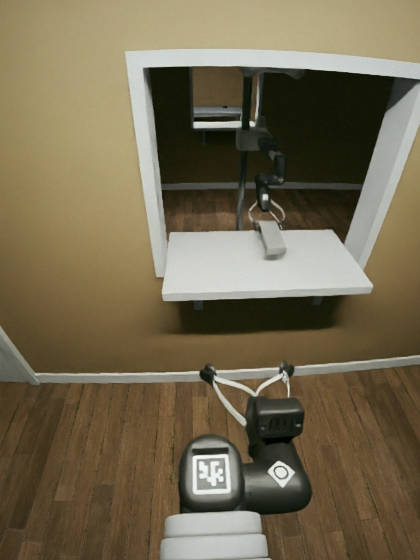

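Call:
execute_actions(actions=[{"r2":{"joints":{"lift_m":0.856},"pace":"slow"},"r3":{"base":{"strafe_m":-0.12}}}], cameras=[])

Call:
execute_actions(actions=[{"r2":{"joints":{"gripper_m":0.13}}}], cameras=[])

Call:
execute_actions(actions=[{"r2":{"base":{"translate_m":-0.6},"joints":{"arm_m":0.01,"lift_m":0.9},"pace":"fast"},"r3":{"base":{"translate_m":0.45},"joints":{"lift_m":0.96,"arm_m":0.06,"wrist_yaw_rad":0.1}}}], cameras=["r3_wrist_camera","r3_head_camera"])

Scene clock: 39.33 s.
r1.base_odometry: x=+0.000 y=+0.000 heading=+0.000 (m, m, rad; r1's odometry frame)
r1.turned_by_wheels: +0.000 (rad since the last result)
r1.turned_by_imu: -0.001 (rad since the last result)
r1.base_tilt: forward=-0.2 right=-0.5 (deg)
r1.lidar_m: 1.24 1.66 1.99 3.30 0.99 1.14 1.07 1.09 0.73 0.62 0.61 0.71
r1.base_status: not commanded
r1.joint_positions: lift_m=+0.158 arm_m=+0.001 wrist_yaw_rad=+3.157 wrist_pitch_rad=+0.006 wrist_roll_rad=-0.020 gripper_m=+0.057
r1.joint_status: not commanded
r1.motor_effort: lift_m=+18(18) arm_m=+0(0) wrist_yaw_rad=+0(0) wrist_pitch_rad=-7(5) wrist_roll_rad=-1(1) gripper_m=-3(2) wheel_0=+0(0) wheel_1=+0(0) wheel_2=+0(0) (%)
r1.hand_pose: x=-0.1182 y=+0.0829 z=+0.3347 quat_wxyz=(-0.008, -0.003, -0.010, +1.000) (m; r1's base frame)
r1.wrist_depth_mm: - 138 204 1281 1336 1397 1464 / - 107 136 1255 1336 1430 1160 / - 111 137 1255 1308 1430 1464 / - 128 154 1281 1336 1397 1430 / 195 1138 1205 1255 1336 1430 1464 / 212 1182 1138 1182 211 1078 1118 / 213 976 866 904 854 778 820
r2.base_odometry: x=+1.016 y=+0.450 heading=+0.545 (m, m, rad; r2's odometry frame)
r2.turned_by_wheels: +0.000 (rad since the last result)
r2.turned_by_imu: +0.001 (rad since the last result)
r2.base_tilt: forward=+0.6 right=+0.1 (deg)
r2.lidar_m: 0.35 0.38 0.85 2.14 2.25 2.34 2.27 2.39 2.69 2.03 0.52 0.38
r2.base_status: not commanded
r2.joint_positions: lift_m=+0.856 arm_m=+0.159 wrist_yaw_rad=+0.000 wrist_pitch_rad=+0.506 wrist_roll_rad=-0.009 gripper_m=-0.014
r2.joint_status: all done
r2.motor_effort: lift_m=+17(25) arm_m=+5(5) wrist_yaw_rad=+2(2) wrist_pitch_rad=-18(19) wrist_roll_rad=-1(0) gripper_m=-24(27) wheel_0=+1(0) wheel_1=+2(2) wheel_2=-1(1) (%)
r2.hand_pose: x=+0.5823 y=-0.0874 z=+0.8945 quat_wxyz=(+0.968, -0.005, +0.250, +0.001) (m; r2's base frame)
r2.wrist_depth_mm: - - - - - - - / - - - - - - - / - - - - - 480 455 / - 439 415 329 377 355 340 / 349 332 306 236 294 281 276 / 282 270 204 190 185 170 228 / 231 166 167 160 173 197 190
r3.base_odometry: x=-1.690 y=-0.435 heading=-1.701 (m, m, rad; r3's odometry frame)
r3.turned_by_wheels: +0.000 (rad since the last result)
r3.turned_by_imu: +0.000 (rad since the last result)
r3.base_tilt: forward=-0.4 right=+0.8 (deg)
r3.lidar_m: 0.83 0.88 1.40 2.33 2.44 0.85 0.82 0.86 2.52 2.40 1.41 0.88
r3.base_status: done
r3.joint_positions: lift_m=+1.000 arm_m=+0.002 wrist_yaw_rad=+0.000 wrist_pitch_rad=+0.502 wrist_roll_rad=-0.011 gripper_m=+0.130
r3.joint_status: not commanded
r3.motor_effort: lift_m=+24(24) arm_m=-1(1) wrist_yaw_rad=-1(0) wrist_pitch_rad=-5(5) wrist_roll_rad=+2(1) gripper_m=+0(0) wheel_0=+0(8) wheel_1=-1(11) wheel_2=-1(0) (%)
r3.hand_pose: x=+0.4256 y=-0.0874 z=+1.0391 quat_wxyz=(+0.969, -0.006, +0.248, +0.001) (m; r3's base frame)
r3.wrist_depth_mm: 676 - - - - - 723 / 723 809 - - - 891 768 / 778 809 904 842 854 831 842 / 854 759 707 732 723 917 917 / 946 946 976 976 976 1008 1008 / 1042 1042 1025 1060 1060 1098 1138 / 1138 1182 1182 111 1205 1229 1255
pictures: none
No camera images: the call's "cameras" was empty. Leave "cameras" out to get every camera's image.

Scene clock: 41.63 s.
r1.base_odometry: x=+0.000 y=+0.000 heading=+0.000 (m, m, rad; r1's odometry frame)
r1.turned_by_wheels: +0.000 (rad since the last result)
r1.turned_by_imu: -0.001 (rad since the last result)
r1.base_tilt: forward=-0.1 right=-0.5 (deg)
r1.lidar_m: 1.25 1.69 1.96 3.31 0.97 1.13 1.09 1.08 0.75 0.62 0.63 0.72
r1.base_status: not commanded
r1.joint_positions: lift_m=+0.158 arm_m=+0.001 wrist_yaw_rad=+3.157 wrist_pitch_rad=+0.006 wrist_roll_rad=-0.020 gripper_m=+0.057
r1.joint_status: not commanded
r1.motor_effort: lift_m=+18(18) arm_m=+0(0) wrist_yaw_rad=+0(0) wrist_pitch_rad=-6(8) wrist_roll_rad=-1(1) gripper_m=-4(6) wheel_0=+0(0) wheel_1=+0(0) wheel_2=+0(0) (%)
r1.hand_pose: x=-0.1182 y=+0.0829 z=+0.3347 quat_wxyz=(-0.008, -0.003, -0.010, +1.000) (m; r1's base frame)
r1.wrist_depth_mm: - 137 205 1281 1336 1397 1499 / - 107 137 1281 1308 1430 1138 / - 111 137 1255 1336 1430 1464 / - 128 154 1255 1336 1397 1464 / 195 1160 1229 1281 1308 1397 1464 / 213 1160 1160 1205 211 1098 1118 / 213 976 866 917 842 768 820
r2.base_odometry: x=+1.016 y=+0.450 heading=+0.545 (m, m, rad; r2's odometry frame)
r2.turned_by_wheels: +0.000 (rad since the last result)
r2.turned_by_imu: +0.001 (rad since the last result)
r2.base_tilt: forward=+0.5 right=+0.1 (deg)
r2.lidar_m: 0.36 0.39 0.82 2.15 2.24 2.36 2.27 2.38 2.70 2.03 0.53 0.37
r2.base_status: not commanded
r2.joint_positions: lift_m=+0.856 arm_m=+0.159 wrist_yaw_rad=+0.000 wrist_pitch_rad=+0.503 wrist_roll_rad=-0.009 gripper_m=+0.130
r2.joint_status: all done
r2.motor_effort: lift_m=+17(17) arm_m=+5(5) wrist_yaw_rad=+1(1) wrist_pitch_rad=-9(18) wrist_roll_rad=+0(1) gripper_m=+4(25) wheel_0=+1(1) wheel_1=+2(2) wheel_2=-1(1) (%)
r2.hand_pose: x=+0.5828 y=-0.0874 z=+0.8954 quat_wxyz=(+0.969, -0.005, +0.249, +0.001) (m; r2's base frame)
r2.wrist_depth_mm: - - - - - - - / - - - - - - - / - - - - - 488 462 / - 449 421 347 379 362 345 / 355 340 312 258 301 285 278 / 283 272 255 211 213 229 231 / 234 214 194 153 204 199 199
r3.base_odometry: x=-1.690 y=-0.435 heading=-1.701 (m, m, rad; r3's odometry frame)
r3.turned_by_wheels: +0.000 (rad since the last result)
r3.turned_by_imu: -0.001 (rad since the last result)
r3.base_tilt: forward=-0.3 right=+0.8 (deg)
r3.lidar_m: 0.83 0.88 1.41 2.32 2.42 0.83 0.83 0.85 2.51 2.40 1.42 0.86
r3.base_status: not commanded
r3.joint_positions: lift_m=+1.000 arm_m=+0.002 wrist_yaw_rad=+0.000 wrist_pitch_rad=+0.502 wrist_roll_rad=-0.011 gripper_m=+0.130
r3.joint_status: not commanded
r3.motor_effort: lift_m=+24(24) arm_m=-1(1) wrist_yaw_rad=+0(1) wrist_pitch_rad=-5(4) wrist_roll_rad=-1(1) gripper_m=+0(0) wheel_0=+1(1) wheel_1=-1(1) wheel_2=-1(1) (%)
r3.hand_pose: x=+0.4256 y=-0.0874 z=+1.0391 quat_wxyz=(+0.969, -0.006, +0.248, +0.001) (m; r3's base frame)
r3.wrist_depth_mm: 676 - - - - - 723 / 715 809 - - - 891 778 / 778 809 904 831 854 831 842 / 866 768 707 723 715 917 931 / 931 946 960 991 976 1008 1042 / 1042 1042 1025 1078 1060 1098 1138 / 1160 1160 1182 111 1229 1229 1255
pictures: none
No camera images: the call's "cameras" was empty. Leave "cameras" out to get every camera's image.

Scene clock: 44.60 s.
r1.base_odometry: x=+0.000 y=+0.000 heading=+0.000 (m, m, rad; r1's odometry frame)
r1.turned_by_wheels: +0.000 (rad since the last result)
r1.turned_by_imu: -0.001 (rad since the last result)
r1.base_tilt: forward=-0.1 right=-0.6 (deg)
r1.lidar_m: 1.24 1.70 1.94 3.35 0.98 1.14 1.08 1.06 0.75 0.63 0.62 0.73
r1.base_status: not commanded
r1.joint_positions: lift_m=+0.158 arm_m=+0.001 wrist_yaw_rad=+3.157 wrist_pitch_rad=+0.006 wrist_roll_rad=-0.020 gripper_m=+0.057
r1.joint_status: not commanded
r1.motor_effort: lift_m=+18(18) arm_m=+0(0) wrist_yaw_rad=+0(0) wrist_pitch_rad=-7(7) wrist_roll_rad=-1(0) gripper_m=-5(4) wheel_0=+0(0) wheel_1=+0(0) wheel_2=+0(0) (%)
r1.hand_pose: x=-0.1182 y=+0.0829 z=+0.3347 quat_wxyz=(-0.008, -0.003, -0.010, +1.000) (m; r1's base frame)
r1.wrist_depth_mm: - 137 205 1281 1308 1430 1430 / - 107 136 1281 1366 1397 1160 / - 111 137 1281 1366 1397 1430 / - 128 154 1308 1336 1397 1464 / 195 1160 1205 1281 1308 1430 1430 / 213 1160 1182 1205 211 1060 1118 / 214 976 842 904 842 788 831
r2.base_odometry: x=+0.502 y=+0.139 heading=+0.544 (m, m, rad; r2's odometry frame)
r2.turned_by_wheels: +0.000 (rad since the last result)
r2.turned_by_imu: +0.001 (rad since the last result)
r2.base_tilt: forward=+0.6 right=+0.1 (deg)
r2.lidar_m: 0.97 1.02 1.70 2.16 2.25 1.62 1.55 1.77 2.41 2.58 1.64 1.01
r2.base_status: done
r2.joint_positions: lift_m=+0.900 arm_m=+0.011 wrist_yaw_rad=+0.000 wrist_pitch_rad=+0.502 wrist_roll_rad=-0.009 gripper_m=+0.130
r2.joint_status: all done
r2.motor_effort: lift_m=+23(25) arm_m=-5(6) wrist_yaw_rad=+2(1) wrist_pitch_rad=-6(8) wrist_roll_rad=-1(1) gripper_m=-1(1) wheel_0=-3(7) wheel_1=+0(7) wheel_2=+0(13) (%)
r2.hand_pose: x=+0.4347 y=-0.0874 z=+0.9391 quat_wxyz=(+0.969, -0.005, +0.249, +0.001) (m; r2's base frame)
r2.wrist_depth_mm: 778 - - - - 878 878 / 809 - - 1160 1008 931 991 / 878 854 831 854 976 1008 1025 / 931 960 991 1078 1060 1118 1138 / 1008 1042 1060 1098 1160 1182 1255 / 1078 1078 1160 1205 1205 1281 1308 / 1205 1182 1229 153 1229 1160 1118
r3.base_odometry: x=-1.748 y=-0.881 heading=-1.700 (m, m, rad; r3's odometry frame)
r3.turned_by_wheels: +0.000 (rad since the last result)
r3.turned_by_imu: -0.001 (rad since the last result)
r3.base_tilt: forward=-0.4 right=+0.8 (deg)
r3.lidar_m: 0.39 0.42 0.76 2.02 2.44 1.36 1.29 1.33 2.48 2.19 0.55 0.41
r3.base_status: done
r3.joint_positions: lift_m=+0.960 arm_m=+0.059 wrist_yaw_rad=+0.100 wrist_pitch_rad=+0.502 wrist_roll_rad=-0.011 gripper_m=+0.130
r3.joint_status: all done
r3.motor_effort: lift_m=+17(27) arm_m=+4(5) wrist_yaw_rad=+1(5) wrist_pitch_rad=-4(4) wrist_roll_rad=+0(1) gripper_m=+0(0) wheel_0=+0(7) wheel_1=+2(8) wheel_2=+2(10) (%)
r3.hand_pose: x=+0.4905 y=-0.0617 z=+0.9997 quat_wxyz=(+0.967, -0.018, +0.248, +0.050) (m; r3's base frame)
r3.wrist_depth_mm: - - - - - - - / - - - - - - - / - - - - - - - / 452 - 591 580 564 549 544 / 442 477 469 462 424 430 433 / 392 364 364 382 322 340 362 / 340 330 340 111 320 310 317
pictures: r3_head_camera, r3_wrist_camera
Images, in order (width x height): r3_head_camera 420x560, r3_wrist_camera 616x392.

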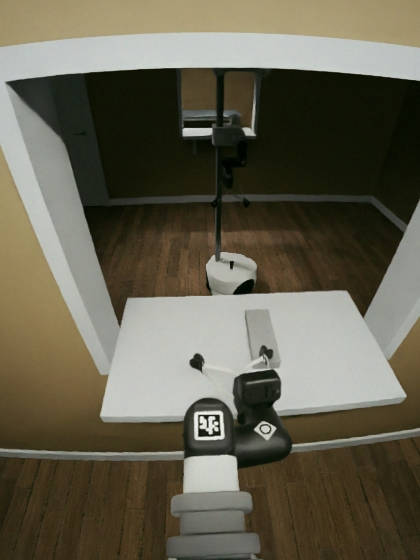

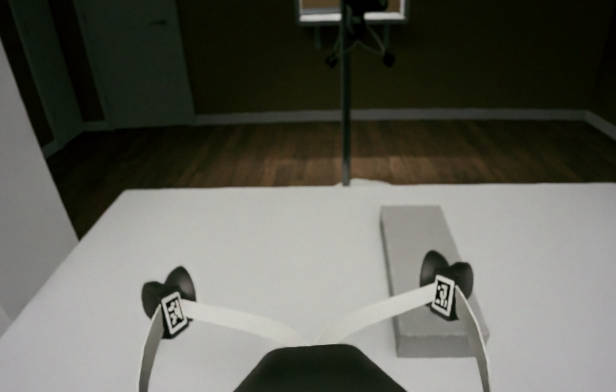

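Call:
execute_actions(actions=[{"r3":{"base":{"strafe_m":-0.105},"joints":{"arm_m":0.19,"lift_m":0.93}}}], cameras=["r3_wrist_camera"])

Scene clock: 46.27 s.
r1.base_odometry: x=+0.000 y=+0.000 heading=+0.000 (m, m, rad; r1's odometry frame)
r1.turned_by_wheels: +0.000 (rad since the last result)
r1.turned_by_imu: -0.001 (rad since the last result)
r1.base_tilt: forward=-0.1 right=-0.6 (deg)
r1.lidar_m: 1.27 1.68 1.98 3.29 0.99 1.13 1.07 1.05 0.73 0.62 0.62 0.72
r1.base_status: not commanded
r1.joint_positions: lift_m=+0.158 arm_m=+0.001 wrist_yaw_rad=+3.157 wrist_pitch_rad=+0.006 wrist_roll_rad=-0.020 gripper_m=+0.057
r1.joint_status: not commanded
r1.motor_effort: lift_m=+18(18) arm_m=+0(0) wrist_yaw_rad=+0(0) wrist_pitch_rad=-7(8) wrist_roll_rad=-1(1) gripper_m=-1(1) wheel_0=+0(0) wheel_1=+0(0) wheel_2=+0(0) (%)
r1.hand_pose: x=-0.1182 y=+0.0829 z=+0.3347 quat_wxyz=(-0.008, -0.003, -0.010, +1.000) (m; r1's base frame)
r1.wrist_depth_mm: - 137 205 1281 1336 1397 1464 / - 107 136 1255 1336 1397 1138 / - 111 137 1308 1336 1397 1430 / - 127 154 1281 1366 1430 1499 / 195 1182 1205 1281 1336 1397 1464 / 212 1160 1160 1205 211 1098 1118 / 213 976 842 891 854 788 831
r2.base_odometry: x=+0.502 y=+0.139 heading=+0.544 (m, m, rad; r2's odometry frame)
r2.turned_by_wheels: +0.000 (rad since the last result)
r2.turned_by_imu: +0.001 (rad since the last result)
r2.base_tilt: forward=+0.6 right=+0.0 (deg)
r2.lidar_m: 0.96 1.02 1.70 2.17 2.26 1.63 1.55 1.77 2.40 2.58 1.64 1.01
r2.base_status: not commanded
r2.joint_positions: lift_m=+0.900 arm_m=+0.011 wrist_yaw_rad=+0.000 wrist_pitch_rad=+0.502 wrist_roll_rad=-0.009 gripper_m=+0.130
r2.joint_status: not commanded
r2.motor_effort: lift_m=+23(23) arm_m=-5(5) wrist_yaw_rad=+3(2) wrist_pitch_rad=-7(7) wrist_roll_rad=-1(1) gripper_m=-1(1) wheel_0=-2(3) wheel_1=+0(0) wheel_2=+0(0) (%)
r2.hand_pose: x=+0.4347 y=-0.0874 z=+0.9391 quat_wxyz=(+0.969, -0.005, +0.249, +0.001) (m; r2's base frame)
r2.wrist_depth_mm: 768 - - - - 878 904 / 831 - - 1138 1008 946 960 / 878 854 831 854 991 1008 1078 / 931 960 991 1025 1042 1098 1118 / 1025 1042 1078 1118 1138 1205 1229 / 1098 1098 1182 1182 1205 1336 1308 / 1205 1182 1229 153 1205 1138 1118
r3.base_odometry: x=-1.852 y=-0.868 heading=-1.700 (m, m, rad; r3's odometry frame)
r3.turned_by_wheels: +0.000 (rad since the last result)
r3.turned_by_imu: +0.000 (rad since the last result)
r3.base_tilt: forward=-0.4 right=+0.8 (deg)
r3.lidar_m: 0.38 0.42 0.78 2.02 2.53 1.35 1.27 1.35 2.40 2.19 0.56 0.42
r3.base_status: done
r3.joint_positions: lift_m=+0.930 arm_m=+0.189 wrist_yaw_rad=+0.100 wrist_pitch_rad=+0.502 wrist_roll_rad=-0.011 gripper_m=+0.130
r3.joint_status: all done
r3.motor_effort: lift_m=+16(19) arm_m=+4(5) wrist_yaw_rad=+0(0) wrist_pitch_rad=-4(5) wrist_roll_rad=-1(1) gripper_m=+0(0) wheel_0=-1(8) wheel_1=+0(9) wheel_2=+1(1) (%)
r3.hand_pose: x=+0.6205 y=-0.0617 z=+0.9697 quat_wxyz=(+0.967, -0.018, +0.248, +0.050) (m; r3's base frame)
r3.wrist_depth_mm: - - - - - - - / - - - - - - - / - - - - - - - / - - - - - - - / 430 424 418 413 407 399 389 / 351 327 327 301 310 315 324 / 306 296 303 111 289 282 283
pictures: r3_wrist_camera
Images, in order (width x height): r3_wrist_camera 616x392.

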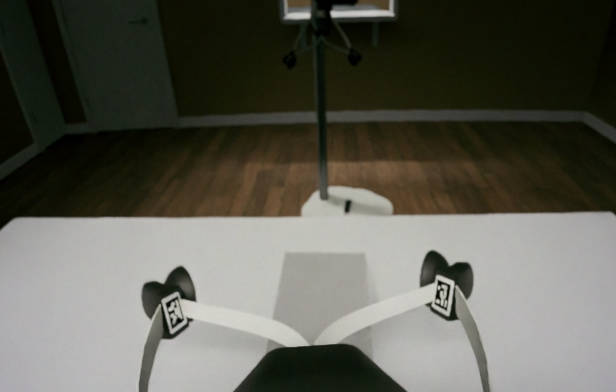

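Call:
execute_actions(actions=[{"r3":{"joints":{"arm_m":0.165,"lift_m":0.848}}}], cameras=["r3_wrist_camera"])

Call:
execute_actions(actions=[{"r3":{"joints":{"gripper_m":0}}}], cameras=[])

Call:
execute_actions(actions=[{"r3":{"joints":{"lift_m":0.9}}}], cameras=["r3_wrist_camera"])

Call:
execute_actions(actions=[{"r3":{"base":{"translate_m":-0.72},"joints":{"arm_m":0.02,"wrist_yaw_rad":0}}}], cameras=[])

Call:
execute_actions(actions=[{"r3":{"base":{"rotate_rad":-3.14},"pace":"slow"}}], cameras=["r3_wrist_camera","r3_head_camera"])

Scene clock: 48.03 s.
r1.base_odometry: x=+0.000 y=+0.000 heading=+0.000 (m, m, rad; r1's odometry frame)
r1.turned_by_wheels: +0.000 (rad since the last result)
r1.turned_by_imu: -0.001 (rad since the last result)
r1.base_tilt: forward=-0.2 right=-0.4 (deg)
r1.lidar_m: 1.24 1.69 2.00 3.30 0.98 1.13 1.09 1.08 0.76 0.61 0.62 0.69
r1.base_status: not commanded
r1.joint_positions: lift_m=+0.158 arm_m=+0.001 wrist_yaw_rad=+3.157 wrist_pitch_rad=+0.006 wrist_roll_rad=-0.020 gripper_m=+0.057
r1.joint_status: not commanded
r1.motor_effort: lift_m=+18(18) arm_m=+0(0) wrist_yaw_rad=+1(0) wrist_pitch_rad=-8(6) wrist_roll_rad=+0(1) gripper_m=-1(3) wheel_0=+0(0) wheel_1=+0(0) wheel_2=+0(0) (%)
r1.hand_pose: x=-0.1182 y=+0.0829 z=+0.3347 quat_wxyz=(-0.008, -0.003, -0.010, +1.000) (m; r1's base frame)
r1.wrist_depth_mm: - 137 205 1255 1397 1397 1464 / - 107 136 1281 1336 1430 1160 / - 111 137 1281 1366 1430 1464 / - 128 154 1308 1366 1430 1464 / 195 1182 1229 1281 1336 1397 1464 / 212 1160 1160 1205 211 1060 1118 / 213 976 854 891 842 768 842
r2.base_odometry: x=+0.502 y=+0.139 heading=+0.544 (m, m, rad; r2's odometry frame)
r2.turned_by_wheels: +0.000 (rad since the last result)
r2.turned_by_imu: +0.001 (rad since the last result)
r2.base_tilt: forward=+0.6 right=+0.0 (deg)
r2.lidar_m: 0.97 1.00 1.69 2.16 2.25 1.61 1.55 1.77 2.42 2.59 1.64 0.99
r2.base_status: not commanded
r2.joint_positions: lift_m=+0.900 arm_m=+0.011 wrist_yaw_rad=+0.000 wrist_pitch_rad=+0.502 wrist_roll_rad=-0.009 gripper_m=+0.130
r2.joint_status: not commanded
r2.motor_effort: lift_m=+23(23) arm_m=-5(6) wrist_yaw_rad=+2(2) wrist_pitch_rad=-6(7) wrist_roll_rad=-1(1) gripper_m=+0(3) wheel_0=-3(3) wheel_1=+0(0) wheel_2=+1(0) (%)
r2.hand_pose: x=+0.4347 y=-0.0874 z=+0.9391 quat_wxyz=(+0.969, -0.005, +0.249, +0.001) (m; r2's base frame)
r2.wrist_depth_mm: 768 - - - - 866 904 / 820 - - 1138 1008 931 976 / 878 866 854 854 976 1008 1042 / 931 946 991 1025 1060 1098 1118 / 1008 1025 1060 1118 1138 1182 1255 / 1078 1138 1138 1205 1205 1308 1336 / 1182 1182 1205 152 1229 1138 1138
r3.base_odometry: x=-1.852 y=-0.868 heading=-1.700 (m, m, rad; r3's odometry frame)
r3.turned_by_wheels: +0.000 (rad since the last result)
r3.turned_by_imu: +0.000 (rad since the last result)
r3.base_tilt: forward=-0.4 right=+0.8 (deg)
r3.lidar_m: 0.40 0.41 0.78 2.01 2.54 1.35 1.28 1.33 2.39 2.19 0.57 0.40
r3.base_status: not commanded
r3.joint_positions: lift_m=+0.849 arm_m=+0.166 wrist_yaw_rad=+0.100 wrist_pitch_rad=+0.500 wrist_roll_rad=-0.011 gripper_m=+0.130
r3.joint_status: all done
r3.motor_effort: lift_m=+14(17) arm_m=-4(4) wrist_yaw_rad=+1(0) wrist_pitch_rad=+1(4) wrist_roll_rad=+0(0) gripper_m=+1(1) wheel_0=-1(1) wheel_1=+0(0) wheel_2=+1(0) (%)
r3.hand_pose: x=+0.5972 y=-0.0618 z=+0.8884 quat_wxyz=(+0.968, -0.018, +0.247, +0.050) (m; r3's base frame)
r3.wrist_depth_mm: - - - - - - - / - - - - - - - / - - - - - - - / 382 375 366 296 347 343 340 / 298 296 291 237 270 276 271 / 243 226 205 196 202 219 225 / 211 205 199 111 197 195 -
pictures: r3_wrist_camera
Images, in order (width x height): r3_wrist_camera 616x392.

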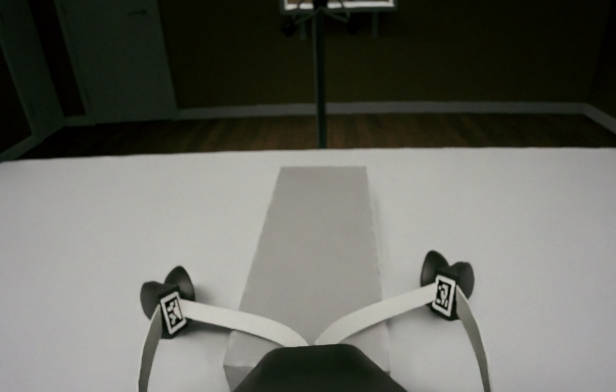

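Scene clock: 50.23 s.
r1.base_odometry: x=+0.000 y=+0.000 heading=+0.000 (m, m, rad; r1's odometry frame)
r1.turned_by_wheels: +0.000 (rad since the last result)
r1.turned_by_imu: -0.001 (rad since the last result)
r1.base_tilt: forward=-0.2 right=-0.5 (deg)
r1.lidar_m: 1.23 1.68 1.95 3.30 0.95 1.14 1.08 1.09 0.73 0.61 0.64 0.69
r1.base_status: not commanded
r1.joint_positions: lift_m=+0.158 arm_m=+0.001 wrist_yaw_rad=+3.157 wrist_pitch_rad=+0.006 wrist_roll_rad=-0.020 gripper_m=+0.057
r1.joint_status: not commanded
r1.motor_effort: lift_m=+18(18) arm_m=+0(0) wrist_yaw_rad=+0(0) wrist_pitch_rad=-7(5) wrist_roll_rad=-1(1) gripper_m=-2(1) wheel_0=+0(0) wheel_1=+0(0) wheel_2=+0(0) (%)
r1.hand_pose: x=-0.1182 y=+0.0829 z=+0.3347 quat_wxyz=(-0.008, -0.003, -0.010, +1.000) (m; r1's base frame)
r1.wrist_depth_mm: - 137 204 1255 1336 1397 1464 / - 107 137 1281 1366 1430 1138 / - 111 137 1281 1336 1366 1430 / - 128 154 1281 1336 1430 1464 / 195 1160 1229 1281 1336 1397 1464 / 212 1160 1182 1205 211 1078 1118 / 213 960 854 904 854 778 820
r2.base_odometry: x=+0.502 y=+0.139 heading=+0.544 (m, m, rad; r2's odometry frame)
r2.turned_by_wheels: +0.000 (rad since the last result)
r2.turned_by_imu: +0.001 (rad since the last result)
r2.base_tilt: forward=+0.5 right=+0.1 (deg)
r2.lidar_m: 0.96 1.03 1.68 2.16 2.26 1.63 1.54 1.76 2.42 2.58 1.64 1.00
r2.base_status: not commanded
r2.joint_positions: lift_m=+0.900 arm_m=+0.011 wrist_yaw_rad=+0.000 wrist_pitch_rad=+0.502 wrist_roll_rad=-0.009 gripper_m=+0.130
r2.joint_status: not commanded
r2.motor_effort: lift_m=+23(23) arm_m=-5(5) wrist_yaw_rad=+2(2) wrist_pitch_rad=-5(6) wrist_roll_rad=+0(1) gripper_m=-4(0) wheel_0=-2(3) wheel_1=+0(0) wheel_2=+0(0) (%)
r2.hand_pose: x=+0.4347 y=-0.0874 z=+0.9391 quat_wxyz=(+0.969, -0.005, +0.249, +0.001) (m; r2's base frame)
r2.wrist_depth_mm: 778 - - - - 891 891 / 831 - - 1118 1008 931 960 / 891 866 842 866 976 1008 1042 / 960 976 991 1025 1060 1098 1138 / 1008 1060 1042 1118 1182 1182 1205 / 1118 1098 1160 1229 1205 1281 1308 / 1205 1205 1229 153 1182 1182 1160
r3.base_odometry: x=-1.852 y=-0.868 heading=-1.700 (m, m, rad; r3's odometry frame)
r3.turned_by_wheels: +0.000 (rad since the last result)
r3.turned_by_imu: -0.001 (rad since the last result)
r3.base_tilt: forward=-0.3 right=+0.8 (deg)
r3.lidar_m: 0.39 0.41 0.77 2.01 2.53 1.36 1.29 1.34 2.40 2.19 0.57 0.42
r3.base_status: not commanded
r3.joint_positions: lift_m=+0.848 arm_m=+0.166 wrist_yaw_rad=+0.100 wrist_pitch_rad=+0.505 wrist_roll_rad=-0.011 gripper_m=+0.001
r3.joint_status: all done
r3.motor_effort: lift_m=+17(17) arm_m=-4(4) wrist_yaw_rad=+1(3) wrist_pitch_rad=-14(13) wrist_roll_rad=+2(3) gripper_m=-40(39) wheel_0=-1(1) wheel_1=+0(0) wheel_2=+1(1) (%)
r3.hand_pose: x=+0.5966 y=-0.0617 z=+0.8870 quat_wxyz=(+0.967, -0.018, +0.249, +0.050) (m; r3's base frame)
r3.wrist_depth_mm: - - - - - - - / - - - - - - - / - - - - - - - / 373 364 355 283 338 334 329 / 291 289 276 223 264 268 264 / 238 237 185 183 182 178 223 / 207 195 167 111 194 191 -
pictures: none
No camera images: the call's "cameras" was empty. Leave "cameras" out to get every camera's image.

Scene clock: 51.37 s.
r1.base_odometry: x=+0.000 y=+0.000 heading=+0.000 (m, m, rad; r1's odometry frame)
r1.turned_by_wheels: +0.000 (rad since the last result)
r1.turned_by_imu: +0.000 (rad since the last result)
r1.base_tilt: forward=-0.2 right=-0.5 (deg)
r1.lidar_m: 1.27 1.67 1.95 3.25 0.99 1.12 1.08 1.09 0.73 0.63 0.61 0.71
r1.base_status: not commanded
r1.joint_positions: lift_m=+0.158 arm_m=+0.001 wrist_yaw_rad=+3.157 wrist_pitch_rad=+0.006 wrist_roll_rad=-0.020 gripper_m=+0.057
r1.joint_status: not commanded
r1.motor_effort: lift_m=+18(18) arm_m=+0(0) wrist_yaw_rad=+0(0) wrist_pitch_rad=-8(7) wrist_roll_rad=-1(1) gripper_m=-1(1) wheel_0=+0(0) wheel_1=+0(0) wheel_2=+0(0) (%)
r1.hand_pose: x=-0.1182 y=+0.0829 z=+0.3347 quat_wxyz=(-0.008, -0.003, -0.010, +1.000) (m; r1's base frame)
r1.wrist_depth_mm: - 137 204 1255 1336 1430 1464 / - 107 137 1336 1366 1464 1160 / - 111 137 1281 1336 1430 1430 / - 127 154 1255 1336 1397 1464 / 195 1160 1229 1308 1336 1397 1430 / 211 1160 1160 1229 211 1078 1138 / 213 960 866 904 854 778 820
r2.base_odometry: x=+0.502 y=+0.139 heading=+0.544 (m, m, rad; r2's odometry frame)
r2.turned_by_wheels: +0.000 (rad since the last result)
r2.turned_by_imu: +0.000 (rad since the last result)
r2.base_tilt: forward=+0.5 right=+0.0 (deg)
r2.lidar_m: 0.96 1.01 1.70 2.16 2.27 1.60 1.53 1.75 2.40 2.58 1.62 1.02
r2.base_status: not commanded
r2.joint_positions: lift_m=+0.900 arm_m=+0.011 wrist_yaw_rad=+0.000 wrist_pitch_rad=+0.502 wrist_roll_rad=-0.009 gripper_m=+0.130
r2.joint_status: not commanded
r2.motor_effort: lift_m=+23(23) arm_m=-5(5) wrist_yaw_rad=+2(2) wrist_pitch_rad=-7(6) wrist_roll_rad=-1(0) gripper_m=-1(1) wheel_0=-3(3) wheel_1=-1(0) wheel_2=+0(0) (%)
r2.hand_pose: x=+0.4347 y=-0.0874 z=+0.9391 quat_wxyz=(+0.969, -0.005, +0.249, +0.001) (m; r2's base frame)
r2.wrist_depth_mm: 778 - - - - 866 917 / 831 - - 1078 1025 917 960 / 878 854 842 842 991 1008 1042 / 931 960 1008 1025 1060 1118 1118 / 991 1042 1060 1098 1138 1205 1229 / 1078 1078 1182 1229 1229 1255 1308 / 1182 1160 1229 153 1229 1182 1160
r3.base_odometry: x=-1.852 y=-0.868 heading=-1.700 (m, m, rad; r3's odometry frame)
r3.turned_by_wheels: +0.000 (rad since the last result)
r3.turned_by_imu: +0.000 (rad since the last result)
r3.base_tilt: forward=-0.3 right=+0.8 (deg)
r3.lidar_m: 0.39 0.42 0.78 2.03 2.55 1.37 1.29 1.34 2.39 2.18 0.56 0.41
r3.base_status: not commanded
r3.joint_positions: lift_m=+0.900 arm_m=+0.166 wrist_yaw_rad=+0.100 wrist_pitch_rad=+0.506 wrist_roll_rad=-0.011 gripper_m=+0.001
r3.joint_status: all done
r3.motor_effort: lift_m=+26(27) arm_m=-4(4) wrist_yaw_rad=-1(2) wrist_pitch_rad=-14(16) wrist_roll_rad=+0(0) gripper_m=-39(39) wheel_0=-1(1) wheel_1=+1(1) wheel_2=+0(1) (%)
r3.hand_pose: x=+0.5964 y=-0.0617 z=+0.9379 quat_wxyz=(+0.967, -0.018, +0.250, +0.050) (m; r3's base frame)
r3.wrist_depth_mm: - - - - - - - / - - - - - - - / - - - - - - - / 480 469 455 286 433 427 424 / 375 370 353 224 340 343 340 / 304 304 185 184 183 178 283 / 265 249 166 111 249 244 -
pictures: r3_wrist_camera
Images, in order (width x height): r3_wrist_camera 616x392.

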